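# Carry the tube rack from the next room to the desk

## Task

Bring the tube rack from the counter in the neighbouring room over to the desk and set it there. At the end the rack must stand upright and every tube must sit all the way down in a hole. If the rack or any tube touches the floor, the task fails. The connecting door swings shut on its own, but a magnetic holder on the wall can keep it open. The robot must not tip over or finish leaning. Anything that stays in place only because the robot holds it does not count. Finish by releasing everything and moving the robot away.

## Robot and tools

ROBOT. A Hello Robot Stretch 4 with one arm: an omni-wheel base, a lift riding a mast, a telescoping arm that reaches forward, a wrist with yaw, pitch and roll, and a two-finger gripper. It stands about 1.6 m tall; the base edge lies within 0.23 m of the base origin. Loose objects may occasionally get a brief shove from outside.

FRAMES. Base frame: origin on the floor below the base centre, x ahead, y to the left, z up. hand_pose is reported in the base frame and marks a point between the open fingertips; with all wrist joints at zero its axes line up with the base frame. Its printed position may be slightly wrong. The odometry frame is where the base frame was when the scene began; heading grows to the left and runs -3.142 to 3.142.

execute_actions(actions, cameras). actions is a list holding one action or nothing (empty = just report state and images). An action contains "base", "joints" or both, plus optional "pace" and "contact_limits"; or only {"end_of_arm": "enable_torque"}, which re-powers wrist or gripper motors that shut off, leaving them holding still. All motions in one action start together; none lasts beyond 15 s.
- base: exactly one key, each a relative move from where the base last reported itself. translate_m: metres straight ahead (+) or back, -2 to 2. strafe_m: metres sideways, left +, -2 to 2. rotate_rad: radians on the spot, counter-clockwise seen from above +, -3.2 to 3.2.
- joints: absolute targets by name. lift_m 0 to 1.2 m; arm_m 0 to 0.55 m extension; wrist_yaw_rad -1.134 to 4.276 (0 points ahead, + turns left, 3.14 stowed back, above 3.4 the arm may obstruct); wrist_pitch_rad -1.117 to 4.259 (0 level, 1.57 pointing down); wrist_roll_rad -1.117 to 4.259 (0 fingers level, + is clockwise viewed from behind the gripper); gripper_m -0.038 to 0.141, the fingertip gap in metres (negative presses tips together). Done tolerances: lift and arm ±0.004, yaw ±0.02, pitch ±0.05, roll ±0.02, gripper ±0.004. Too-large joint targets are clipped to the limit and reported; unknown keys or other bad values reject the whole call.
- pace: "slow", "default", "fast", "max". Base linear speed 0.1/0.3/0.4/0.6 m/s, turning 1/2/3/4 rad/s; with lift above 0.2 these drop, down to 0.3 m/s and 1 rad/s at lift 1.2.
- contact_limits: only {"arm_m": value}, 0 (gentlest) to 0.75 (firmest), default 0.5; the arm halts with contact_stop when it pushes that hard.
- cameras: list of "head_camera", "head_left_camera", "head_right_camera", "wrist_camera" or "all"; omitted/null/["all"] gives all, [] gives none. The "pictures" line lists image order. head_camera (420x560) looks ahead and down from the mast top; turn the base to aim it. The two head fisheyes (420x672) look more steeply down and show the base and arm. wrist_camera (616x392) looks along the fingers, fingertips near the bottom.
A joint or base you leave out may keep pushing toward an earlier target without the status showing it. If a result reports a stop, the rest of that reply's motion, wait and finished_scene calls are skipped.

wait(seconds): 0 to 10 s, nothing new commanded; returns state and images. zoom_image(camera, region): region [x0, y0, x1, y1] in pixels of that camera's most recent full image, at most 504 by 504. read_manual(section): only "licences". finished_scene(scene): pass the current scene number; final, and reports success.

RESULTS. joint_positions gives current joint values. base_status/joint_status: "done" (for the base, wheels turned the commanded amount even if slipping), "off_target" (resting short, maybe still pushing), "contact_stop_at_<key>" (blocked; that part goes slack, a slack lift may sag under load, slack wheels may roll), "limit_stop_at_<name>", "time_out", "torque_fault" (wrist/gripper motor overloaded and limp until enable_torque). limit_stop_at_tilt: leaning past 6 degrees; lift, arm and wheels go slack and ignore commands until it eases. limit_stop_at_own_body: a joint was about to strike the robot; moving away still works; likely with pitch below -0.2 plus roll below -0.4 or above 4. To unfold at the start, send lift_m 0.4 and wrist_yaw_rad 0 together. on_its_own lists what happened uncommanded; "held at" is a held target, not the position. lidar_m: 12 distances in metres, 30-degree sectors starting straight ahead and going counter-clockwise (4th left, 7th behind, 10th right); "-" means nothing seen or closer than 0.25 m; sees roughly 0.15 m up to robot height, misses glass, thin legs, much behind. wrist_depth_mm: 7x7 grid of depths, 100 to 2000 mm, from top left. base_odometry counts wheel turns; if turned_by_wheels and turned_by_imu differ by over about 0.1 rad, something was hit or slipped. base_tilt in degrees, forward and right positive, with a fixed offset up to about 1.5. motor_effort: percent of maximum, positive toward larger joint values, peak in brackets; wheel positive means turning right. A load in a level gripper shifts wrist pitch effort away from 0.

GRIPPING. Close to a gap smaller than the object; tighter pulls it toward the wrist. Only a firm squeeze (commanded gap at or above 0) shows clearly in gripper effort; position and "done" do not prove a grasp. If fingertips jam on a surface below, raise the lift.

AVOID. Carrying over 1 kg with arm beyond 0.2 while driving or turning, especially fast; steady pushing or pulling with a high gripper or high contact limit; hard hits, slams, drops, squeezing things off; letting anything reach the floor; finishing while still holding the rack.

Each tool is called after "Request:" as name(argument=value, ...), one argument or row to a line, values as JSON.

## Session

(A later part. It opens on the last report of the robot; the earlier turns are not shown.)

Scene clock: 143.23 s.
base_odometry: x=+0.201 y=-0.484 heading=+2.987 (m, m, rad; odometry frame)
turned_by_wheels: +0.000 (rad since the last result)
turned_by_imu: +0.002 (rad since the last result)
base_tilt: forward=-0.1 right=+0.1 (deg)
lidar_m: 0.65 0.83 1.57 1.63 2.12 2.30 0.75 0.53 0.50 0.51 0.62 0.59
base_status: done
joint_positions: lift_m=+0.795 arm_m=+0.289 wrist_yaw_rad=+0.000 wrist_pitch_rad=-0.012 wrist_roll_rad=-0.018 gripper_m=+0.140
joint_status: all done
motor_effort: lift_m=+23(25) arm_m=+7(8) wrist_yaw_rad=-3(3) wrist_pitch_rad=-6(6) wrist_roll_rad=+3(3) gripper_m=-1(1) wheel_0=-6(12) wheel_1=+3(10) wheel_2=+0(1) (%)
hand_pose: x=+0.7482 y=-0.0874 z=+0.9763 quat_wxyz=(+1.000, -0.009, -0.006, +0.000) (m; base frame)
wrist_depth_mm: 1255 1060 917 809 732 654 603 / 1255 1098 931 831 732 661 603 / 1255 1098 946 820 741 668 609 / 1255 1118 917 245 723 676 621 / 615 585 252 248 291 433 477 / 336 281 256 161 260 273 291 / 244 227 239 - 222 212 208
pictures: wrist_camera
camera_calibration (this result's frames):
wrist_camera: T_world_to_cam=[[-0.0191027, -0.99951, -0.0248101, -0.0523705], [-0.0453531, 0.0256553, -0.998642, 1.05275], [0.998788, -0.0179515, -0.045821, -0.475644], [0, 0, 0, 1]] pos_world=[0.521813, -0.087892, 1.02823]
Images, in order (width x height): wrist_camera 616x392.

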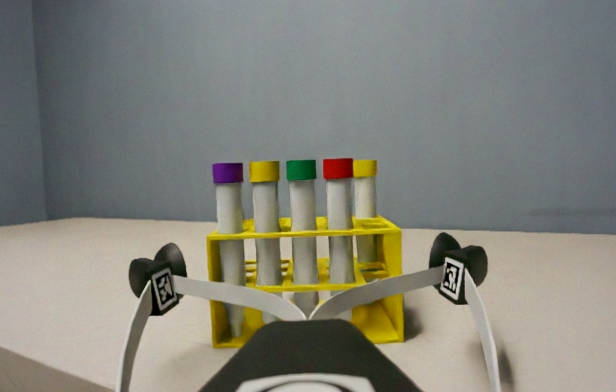

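Request:
execute_actions(
  actions=[
    {"joints":{"arm_m":0.35,"lift_m":0.787},"pace":"slow"},
  ],
  cameras=[],
)

Request:
execute_actions(
  actions=[
    {"joints":{"gripper_m":0.05}},
  ],
  cameras=[],
)

Request:
execute_actions(
  actions=[
    {"joints":{"lift_m":0.85},"pace":"slow"},
  ],
  cameras=[],
)

Request:
execute_actions(
  actions=[
    {"joints":{"arm_m":0},"base":{"rotate_rad":-0.45},"pace":"slow"},
  ],
  cameras=[],
)

Request:
execute_actions(
  actions=[
    {"base":{"strafe_m":0.4}},
  ],
  cameras=[],
)

Request:
execute_actions(
  actions=[
    {"base":{"translate_m":-1.78}},
  ],
  cameras=[],
)

Request:
execute_actions(
  actions=[
    {"base":{"rotate_rad":-1.57},"pace":"slow"},
  ],
  cameras=["head_camera"],
)

Scene clock: 151.87 s.
base_odometry: x=+0.201 y=-0.484 heading=+2.987 (m, m, rad; odometry frame)
turned_by_wheels: +0.000 (rad since the last result)
turned_by_imu: +0.002 (rad since the last result)
base_tilt: forward=-0.2 right=+0.4 (deg)
lidar_m: 0.63 0.84 1.58 1.62 2.13 2.28 0.76 0.54 0.48 0.50 0.65 0.60
base_status: not commanded
joint_positions: lift_m=+0.787 arm_m=+0.349 wrist_yaw_rad=+0.000 wrist_pitch_rad=-0.012 wrist_roll_rad=-0.018 gripper_m=+0.140
joint_status: all done
motor_effort: lift_m=+17(26) arm_m=+7(8) wrist_yaw_rad=-3(3) wrist_pitch_rad=-6(8) wrist_roll_rad=+2(2) gripper_m=-1(1) wheel_0=-5(6) wheel_1=+3(3) wheel_2=+0(0) (%)
hand_pose: x=+0.8082 y=-0.0874 z=+0.9688 quat_wxyz=(+1.000, -0.009, -0.006, +0.000) (m; base frame)
wrist_depth_mm: 1160 976 854 750 668 609 564 / 1182 1008 866 750 683 615 564 / 1182 1025 854 750 668 615 569 / 1205 1025 200 200 661 621 569 / 574 554 201 203 213 404 442 / 314 262 202 161 200 254 272 / 216 211 205 - 196 198 195
pictures: none
No camera images: the call's "cameras" was empty. Leave "cameras" out to get every camera's image.

Scene clock: 153.77 s.
base_odometry: x=+0.201 y=-0.484 heading=+2.987 (m, m, rad; odometry frame)
turned_by_wheels: +0.000 (rad since the last result)
turned_by_imu: +0.001 (rad since the last result)
base_tilt: forward=-0.3 right=+0.2 (deg)
lidar_m: 0.63 0.83 1.57 1.62 2.11 2.31 0.75 0.52 0.49 0.50 0.65 0.60
base_status: not commanded
joint_positions: lift_m=+0.787 arm_m=+0.349 wrist_yaw_rad=+0.000 wrist_pitch_rad=-0.012 wrist_roll_rad=-0.018 gripper_m=+0.051
joint_status: all done
motor_effort: lift_m=+17(17) arm_m=+7(7) wrist_yaw_rad=-3(3) wrist_pitch_rad=-4(7) wrist_roll_rad=+2(3) gripper_m=-30(29) wheel_0=-5(6) wheel_1=+3(3) wheel_2=+0(0) (%)
hand_pose: x=+0.8082 y=-0.0874 z=+0.9688 quat_wxyz=(+1.000, -0.009, -0.006, +0.000) (m; base frame)
wrist_depth_mm: 1160 991 854 759 668 609 559 / 1182 1008 854 768 668 615 564 / 1205 1025 831 181 668 621 569 / 1229 1025 177 249 231 627 569 / 574 549 179 180 195 455 445 / 314 175 178 181 178 179 270 / 203 212 183 - 190 197 -
pictures: none
No camera images: the call's "cameras" was empty. Leave "cameras" out to get every camera's image.

Scene clock: 155.17 s.
base_odometry: x=+0.201 y=-0.484 heading=+2.987 (m, m, rad; odometry frame)
turned_by_wheels: +0.000 (rad since the last result)
turned_by_imu: +0.001 (rad since the last result)
base_tilt: forward=-0.3 right=+0.3 (deg)
lidar_m: 0.64 0.83 1.56 1.62 2.13 2.30 0.79 0.51 0.48 0.50 0.64 0.60
base_status: not commanded
joint_positions: lift_m=+0.850 arm_m=+0.349 wrist_yaw_rad=+0.000 wrist_pitch_rad=-0.011 wrist_roll_rad=-0.018 gripper_m=+0.051
joint_status: all done
motor_effort: lift_m=+23(25) arm_m=+7(7) wrist_yaw_rad=-3(3) wrist_pitch_rad=-8(8) wrist_roll_rad=+2(3) gripper_m=-29(29) wheel_0=-5(5) wheel_1=+3(3) wheel_2=+0(0) (%)
hand_pose: x=+0.8082 y=-0.0874 z=+1.0310 quat_wxyz=(+1.000, -0.009, -0.005, +0.000) (m; base frame)
wrist_depth_mm: 1138 991 854 750 676 609 559 / 1182 1008 866 759 683 609 569 / 1205 1025 831 181 668 621 564 / 1205 1025 178 182 234 627 569 / 917 866 179 181 191 615 569 / 496 175 179 181 179 179 421 / 320 338 183 - 190 314 306
pictures: none
No camera images: the call's "cameras" was empty. Leave "cameras" out to get every camera's image.

Scene clock: 159.97 s.
base_odometry: x=+0.202 y=-0.484 heading=+2.537 (m, m, rad; odometry frame)
turned_by_wheels: -0.449 (rad since the last result)
turned_by_imu: -0.442 (rad since the last result)
base_tilt: forward=-0.3 right=+0.1 (deg)
lidar_m: 0.37 0.64 0.89 1.57 1.65 2.29 2.32 0.72 0.52 0.48 0.51 0.44
base_status: done
joint_positions: lift_m=+0.850 arm_m=+0.001 wrist_yaw_rad=+0.000 wrist_pitch_rad=-0.011 wrist_roll_rad=-0.018 gripper_m=+0.051
joint_status: all done
motor_effort: lift_m=+23(23) arm_m=-7(7) wrist_yaw_rad=-2(2) wrist_pitch_rad=-7(7) wrist_roll_rad=+3(2) gripper_m=-30(31) wheel_0=+3(2) wheel_1=+3(11) wheel_2=+2(6) (%)
hand_pose: x=+0.4606 y=-0.0875 z=+1.0310 quat_wxyz=(+1.000, -0.009, -0.005, +0.000) (m; base frame)
wrist_depth_mm: 1008 1008 991 991 991 917 634 / 1025 1008 1008 1008 976 931 647 / 1025 1025 1008 181 991 946 634 / 1042 1025 178 249 1008 946 640 / 917 878 179 180 191 788 647 / 504 175 179 180 179 179 433 / 413 410 182 - 190 421 418
pictures: none
No camera images: the call's "cameras" was empty. Leave "cameras" out to get every camera's image.

Scene clock: 162.63 s.
base_odometry: x=-0.026 y=-0.813 heading=+2.537 (m, m, rad; odometry frame)
turned_by_wheels: +0.000 (rad since the last result)
turned_by_imu: +0.001 (rad since the last result)
base_tilt: forward=-0.1 right=+0.1 (deg)
lidar_m: 0.39 0.66 0.90 1.16 1.23 1.70 2.34 1.29 0.92 0.88 0.89 0.47
base_status: done
joint_positions: lift_m=+0.850 arm_m=+0.001 wrist_yaw_rad=+0.000 wrist_pitch_rad=-0.011 wrist_roll_rad=-0.018 gripper_m=+0.051
joint_status: not commanded
motor_effort: lift_m=+23(23) arm_m=-7(7) wrist_yaw_rad=-3(2) wrist_pitch_rad=-10(8) wrist_roll_rad=+3(3) gripper_m=-32(30) wheel_0=-1(10) wheel_1=+3(10) wheel_2=+0(1) (%)
hand_pose: x=+0.4606 y=-0.0874 z=+1.0311 quat_wxyz=(+1.000, -0.009, -0.005, +0.000) (m; base frame)
wrist_depth_mm: 1008 1008 1008 1008 1008 991 976 / 1042 1008 1008 1025 991 991 991 / 1025 1025 1008 180 1008 991 991 / 1042 1042 178 182 234 1008 1008 / 917 891 179 180 190 732 707 / 504 175 179 181 179 179 430 / 418 415 182 - 190 430 427
pictures: none
No camera images: the call's "cameras" was empty. Leave "cameras" out to get every camera's image.

Scene clock: 170.07 s.
base_odometry: x=+1.438 y=-1.825 heading=+2.537 (m, m, rad; odometry frame)
turned_by_wheels: +0.000 (rad since the last result)
turned_by_imu: +0.010 (rad since the last result)
base_tilt: forward=-0.1 right=+0.2 (deg)
lidar_m: 0.39 1.70 1.26 1.20 1.01 0.74 0.55 0.57 0.79 3.05 0.98 0.47
base_status: done
joint_positions: lift_m=+0.850 arm_m=+0.001 wrist_yaw_rad=+0.000 wrist_pitch_rad=-0.010 wrist_roll_rad=-0.018 gripper_m=+0.051
joint_status: not commanded
motor_effort: lift_m=+22(23) arm_m=-6(7) wrist_yaw_rad=-3(2) wrist_pitch_rad=-7(8) wrist_roll_rad=+4(2) gripper_m=-32(30) wheel_0=-4(11) wheel_1=-3(9) wheel_2=+1(11) (%)
hand_pose: x=+0.4606 y=-0.0874 z=+1.0311 quat_wxyz=(+1.000, -0.009, -0.005, +0.000) (m; base frame)
wrist_depth_mm: 1808 - - - - 1708 1160 / 1756 - - - - 1808 1182 / 1756 - - 180 - 1808 1182 / 1808 - 178 185 233 1808 1205 / 1708 - 179 180 191 1618 1205 / 1661 175 179 180 179 179 1118 / 1708 - 183 - 190 1808 1138
pictures: none
No camera images: the call's "cameras" was empty. Leave "cameras" out to get every camera's image.

Scene clock: 172.93 s.
base_odometry: x=+1.439 y=-1.825 heading=+0.968 (m, m, rad; odometry frame)
turned_by_wheels: -1.569 (rad since the last result)
turned_by_imu: -1.551 (rad since the last result)
base_tilt: forward=-0.1 right=+0.1 (deg)
lidar_m: 0.41 0.97 1.28 2.38 1.67 1.26 1.20 1.00 0.75 0.55 0.57 0.46
base_status: done
joint_positions: lift_m=+0.850 arm_m=+0.001 wrist_yaw_rad=+0.000 wrist_pitch_rad=-0.010 wrist_roll_rad=-0.018 gripper_m=+0.051
joint_status: not commanded
motor_effort: lift_m=+22(22) arm_m=-7(6) wrist_yaw_rad=-3(2) wrist_pitch_rad=-9(8) wrist_roll_rad=+3(3) gripper_m=-31(32) wheel_0=+3(11) wheel_1=+3(7) wheel_2=+4(7) (%)
hand_pose: x=+0.4606 y=-0.0874 z=+1.0311 quat_wxyz=(+1.000, -0.009, -0.005, +0.000) (m; base frame)
wrist_depth_mm: 741 - - - - 1397 723 / 707 - - - - 1430 707 / 699 - - 180 - 1430 715 / 707 - 178 181 233 1464 715 / 699 - 180 181 190 1308 723 / 676 175 179 181 179 179 627 / 683 - 183 - 190 1537 634
pictures: head_camera
Images, in order (width x height): head_camera 420x560.

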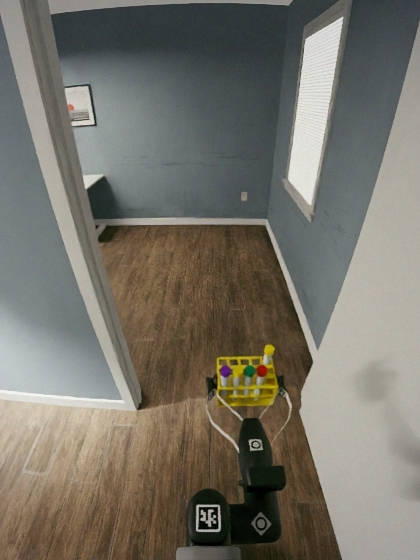

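Request:
execute_actions(
  actions=[
    {"base":{"strafe_m":-0.06}},
  ],
  cameras=[],
)

Request:
execute_actions(
  actions=[
    {"base":{"translate_m":1.75}},
  ],
  cameras=[],
)

Request:
execute_actions(
  actions=[
    {"base":{"strafe_m":2}},
  ],
  cameras=["head_camera"],
)

Scene clock: 178.37 s.
base_odometry: x=+1.488 y=-1.859 heading=+0.968 (m, m, rad; odometry frame)
turned_by_wheels: +0.000 (rad since the last result)
turned_by_imu: +0.003 (rad since the last result)
base_tilt: forward=-0.3 right=+0.3 (deg)
lidar_m: 0.39 1.02 1.25 2.41 1.72 1.26 1.18 0.89 0.52 0.49 0.51 0.48
base_status: done
joint_positions: lift_m=+0.850 arm_m=+0.001 wrist_yaw_rad=+0.000 wrist_pitch_rad=-0.010 wrist_roll_rad=-0.018 gripper_m=+0.051
joint_status: not commanded
motor_effort: lift_m=+22(22) arm_m=-6(6) wrist_yaw_rad=-3(2) wrist_pitch_rad=-9(8) wrist_roll_rad=+2(4) gripper_m=-30(31) wheel_0=+2(9) wheel_1=-2(10) wheel_2=+1(3) (%)
hand_pose: x=+0.4606 y=-0.0874 z=+1.0311 quat_wxyz=(+1.000, -0.009, -0.005, +0.000) (m; base frame)
wrist_depth_mm: - - - - - 1281 569 / - - - - - 1308 580 / - - - 181 - 1336 591 / 798 - 178 181 236 1336 591 / 788 - 179 181 190 1160 597 / 732 176 179 181 179 179 574 / 732 - 182 - 190 1366 574
pictures: none
No camera images: the call's "cameras" was empty. Leave "cameras" out to get every camera's image.

Scene clock: 185.70 s.
base_odometry: x=+2.480 y=-0.417 heading=+0.968 (m, m, rad; odometry frame)
turned_by_wheels: +0.000 (rad since the last result)
turned_by_imu: -0.004 (rad since the last result)
base_tilt: forward=-0.2 right=+0.1 (deg)
lidar_m: 0.39 1.81 1.75 2.71 0.99 0.85 2.60 0.90 0.70 0.67 0.69 0.48
base_status: done
joint_positions: lift_m=+0.850 arm_m=+0.001 wrist_yaw_rad=+0.000 wrist_pitch_rad=-0.010 wrist_roll_rad=-0.018 gripper_m=+0.051
joint_status: not commanded
motor_effort: lift_m=+22(22) arm_m=-6(6) wrist_yaw_rad=-3(2) wrist_pitch_rad=-11(9) wrist_roll_rad=+3(3) gripper_m=-31(30) wheel_0=+2(7) wheel_1=+3(7) wheel_2=+0(11) (%)
hand_pose: x=+0.4605 y=-0.0874 z=+1.0311 quat_wxyz=(+1.000, -0.009, -0.005, +0.000) (m; base frame)
wrist_depth_mm: 1537 1537 1537 1499 1499 1308 891 / 1537 1537 1537 1537 1499 1366 904 / 1576 1537 1537 180 1537 1366 917 / 1576 1537 179 181 231 1397 917 / 1576 1576 179 181 190 1205 917 / 1618 176 179 181 179 179 866 / 1618 1618 183 - 190 1430 866
pictures: none
No camera images: the call's "cameras" was empty. Leave "cameras" out to get every camera's image.

Scene clock: 193.70 s.
base_odometry: x=+0.832 y=+0.716 heading=+0.968 (m, m, rad; odometry frame)
turned_by_wheels: +0.000 (rad since the last result)
turned_by_imu: -0.003 (rad since the last result)
base_tilt: forward=-0.2 right=+0.1 (deg)
lidar_m: 0.41 1.03 1.09 1.01 1.00 0.71 0.68 0.71 1.04 2.64 2.51 0.45
base_status: done
joint_positions: lift_m=+0.850 arm_m=+0.001 wrist_yaw_rad=+0.000 wrist_pitch_rad=-0.010 wrist_roll_rad=-0.018 gripper_m=+0.051
joint_status: not commanded
motor_effort: lift_m=+22(22) arm_m=-6(6) wrist_yaw_rad=-3(2) wrist_pitch_rad=-10(9) wrist_roll_rad=+3(3) gripper_m=-32(28) wheel_0=-3(14) wheel_1=+2(13) wheel_2=+0(0) (%)
hand_pose: x=+0.4605 y=-0.0874 z=+1.0311 quat_wxyz=(+1.000, -0.009, -0.005, +0.000) (m; base frame)
wrist_depth_mm: 1576 1537 1537 1499 1499 1537 1537 / 1537 1576 1576 1537 1537 1537 1537 / 1576 1576 1576 180 1537 1576 1537 / 1537 1576 178 182 1576 1576 1576 / 1537 1618 179 180 190 1576 1576 / 1078 175 179 181 179 179 1576 / 1008 1618 182 - 190 1618 1618
pictures: head_camera
Images, in order (width x height): head_camera 420x560.

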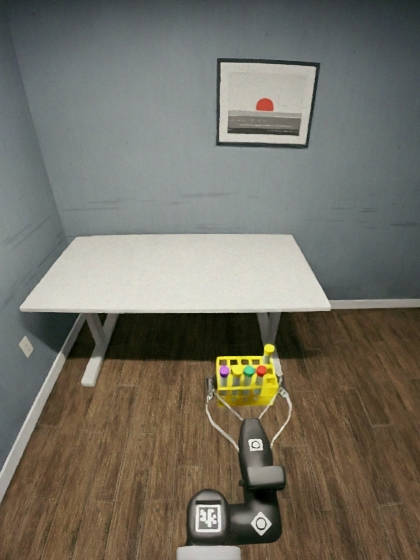

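Request:
execute_actions(
  actions=[
    {"base":{"translate_m":0.3},"joints":{"arm_m":0.45,"lift_m":0.68}},
  ],
  cameras=["wrist_camera"],
)

Scene clock: 199.43 s.
base_odometry: x=+1.002 y=+0.963 heading=+0.968 (m, m, rad; odometry frame)
turned_by_wheels: +0.000 (rad since the last result)
turned_by_imu: +0.001 (rad since the last result)
base_tilt: forward=+0.0 right=+0.3 (deg)
lidar_m: 0.67 0.74 1.03 1.02 1.09 1.05 0.97 1.03 1.44 2.66 2.13 0.73
base_status: done
joint_positions: lift_m=+0.680 arm_m=+0.449 wrist_yaw_rad=+0.000 wrist_pitch_rad=-0.010 wrist_roll_rad=-0.018 gripper_m=+0.051
joint_status: all done
motor_effort: lift_m=+18(18) arm_m=+7(8) wrist_yaw_rad=-3(2) wrist_pitch_rad=-10(11) wrist_roll_rad=+3(3) gripper_m=-29(28) wheel_0=+4(7) wheel_1=+3(6) wheel_2=-1(11) (%)
hand_pose: x=+0.9082 y=-0.0874 z=+0.8614 quat_wxyz=(+1.000, -0.009, -0.005, +0.000) (m; base frame)
wrist_depth_mm: 809 809 809 798 798 788 798 / 820 820 809 809 820 809 798 / 831 820 820 180 809 809 809 / 831 842 178 182 232 820 809 / 842 842 179 181 190 820 820 / 554 175 179 181 179 179 473 / 357 375 183 - 190 351 340
pictures: wrist_camera
camera_calibration (this result's frames):
wrist_camera: T_world_to_cam=[[-0.0190973, -0.999511, -0.0247788, -0.0521856], [-0.0466151, 0.0256465, -0.998584, 0.94633], [0.99873, -0.0179151, -0.0470821, -0.63964], [0, 0, 0, 1]] pos_world=[0.681945, -0.0878893, 0.913581]
Images, in order (width x height): wrist_camera 616x392.

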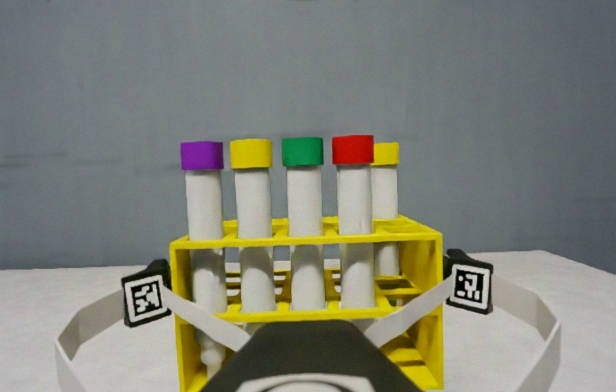

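Request:
execute_actions(
  actions=[
    {"joints":{"lift_m":0.601},"pace":"slow"},
  ],
  cameras=[],
)

Request:
execute_actions(
  actions=[
    {"joints":{"gripper_m":0.14}},
  ],
  cameras=[],
)

Request:
execute_actions(
  actions=[
    {"joints":{"arm_m":0.2}},
  ],
  cameras=["wrist_camera"],
)

Scene clock: 204.43 s.
base_odometry: x=+1.002 y=+0.963 heading=+0.968 (m, m, rad; odometry frame)
turned_by_wheels: +0.000 (rad since the last result)
turned_by_imu: +0.002 (rad since the last result)
base_tilt: forward=-0.2 right=+0.1 (deg)
lidar_m: 0.70 0.72 1.02 1.02 1.07 1.03 0.97 1.04 1.43 2.67 2.12 0.73
base_status: not commanded
joint_positions: lift_m=+0.601 arm_m=+0.449 wrist_yaw_rad=+0.000 wrist_pitch_rad=-0.010 wrist_roll_rad=-0.018 gripper_m=+0.051
joint_status: all done
motor_effort: lift_m=+18(19) arm_m=+7(7) wrist_yaw_rad=-4(3) wrist_pitch_rad=-9(9) wrist_roll_rad=+4(3) gripper_m=-30(30) wheel_0=+4(4) wheel_1=+3(3) wheel_2=-1(1) (%)
hand_pose: x=+0.9082 y=-0.0874 z=+0.7824 quat_wxyz=(+1.000, -0.009, -0.005, +0.000) (m; base frame)
wrist_depth_mm: 809 809 809 798 798 798 798 / 820 820 820 809 809 809 798 / 831 820 809 181 820 820 809 / 842 831 178 182 232 820 820 / 585 559 179 181 190 469 452 / 320 175 179 181 179 179 276 / 208 218 183 - 190 203 -
pictures: none
No camera images: the call's "cameras" was empty. Leave "cameras" out to get every camera's image.

Scene clock: 206.33 s.
base_odometry: x=+1.002 y=+0.963 heading=+0.968 (m, m, rad; odometry frame)
turned_by_wheels: +0.000 (rad since the last result)
turned_by_imu: +0.001 (rad since the last result)
base_tilt: forward=-0.2 right=+0.1 (deg)
lidar_m: 0.69 0.73 1.03 1.02 1.08 1.01 0.97 1.04 1.45 2.66 2.13 0.72
base_status: not commanded
joint_positions: lift_m=+0.601 arm_m=+0.449 wrist_yaw_rad=+0.000 wrist_pitch_rad=-0.011 wrist_roll_rad=-0.018 gripper_m=+0.140
joint_status: all done
motor_effort: lift_m=+18(18) arm_m=+7(7) wrist_yaw_rad=-3(3) wrist_pitch_rad=-8(10) wrist_roll_rad=+4(3) gripper_m=-1(32) wheel_0=+4(4) wheel_1=+3(3) wheel_2=-1(1) (%)
hand_pose: x=+0.9082 y=-0.0874 z=+0.7826 quat_wxyz=(+1.000, -0.009, -0.005, +0.000) (m; base frame)
wrist_depth_mm: 809 809 809 809 798 798 798 / 820 820 820 820 809 809 798 / 831 842 820 820 809 809 809 / 842 831 207 203 820 820 809 / 591 564 204 204 221 415 455 / 324 271 198 161 226 263 281 / 222 219 211 - 203 204 201
pictures: none
No camera images: the call's "cameras" was empty. Leave "cameras" out to get every camera's image.

Scene clock: 208.20 s.
base_odometry: x=+1.002 y=+0.963 heading=+0.968 (m, m, rad; odometry frame)
turned_by_wheels: +0.000 (rad since the last result)
turned_by_imu: +0.001 (rad since the last result)
base_tilt: forward=-0.2 right=+0.3 (deg)
lidar_m: 0.69 0.73 1.01 1.02 1.06 1.02 0.98 1.03 1.43 2.66 2.10 0.69
base_status: not commanded
joint_positions: lift_m=+0.601 arm_m=+0.201 wrist_yaw_rad=+0.000 wrist_pitch_rad=-0.011 wrist_roll_rad=-0.018 gripper_m=+0.140
joint_status: all done
motor_effort: lift_m=+18(18) arm_m=-7(8) wrist_yaw_rad=-2(3) wrist_pitch_rad=-7(7) wrist_roll_rad=+3(3) gripper_m=+1(0) wheel_0=+4(4) wheel_1=+3(3) wheel_2=-1(1) (%)
hand_pose: x=+0.6606 y=-0.0874 z=+0.7827 quat_wxyz=(+1.000, -0.009, -0.006, +0.000) (m; base frame)
wrist_depth_mm: 1060 1042 1042 1042 1060 1042 1025 / 1060 1078 1060 1060 1060 1042 1042 / 1060 1060 1078 1060 1060 1060 1060 / 1098 1098 1078 452 1060 1060 1060 / 597 574 549 452 480 418 462 / 327 290 289 161 289 287 287 / 1138 1118 1118 - 1078 1098 1098
pictures: wrist_camera
camera_calibration (this result's frames):
wrist_camera: T_world_to_cam=[[-0.0192657, -0.999507, -0.0247986, -0.0587943], [-0.0455922, 0.0256557, -0.998631, 0.855559], [0.998774, -0.0181087, -0.046064, -0.396835], [0, 0, 0, 1]] pos_world=[0.434222, -0.0879014, 0.834649]
Images, in order (width x height): wrist_camera 616x392.

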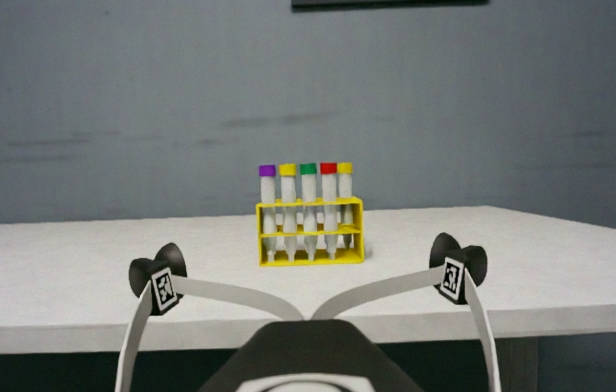

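Request:
finished_scene(
  scene=2,
)

The scene is finished: the task was done.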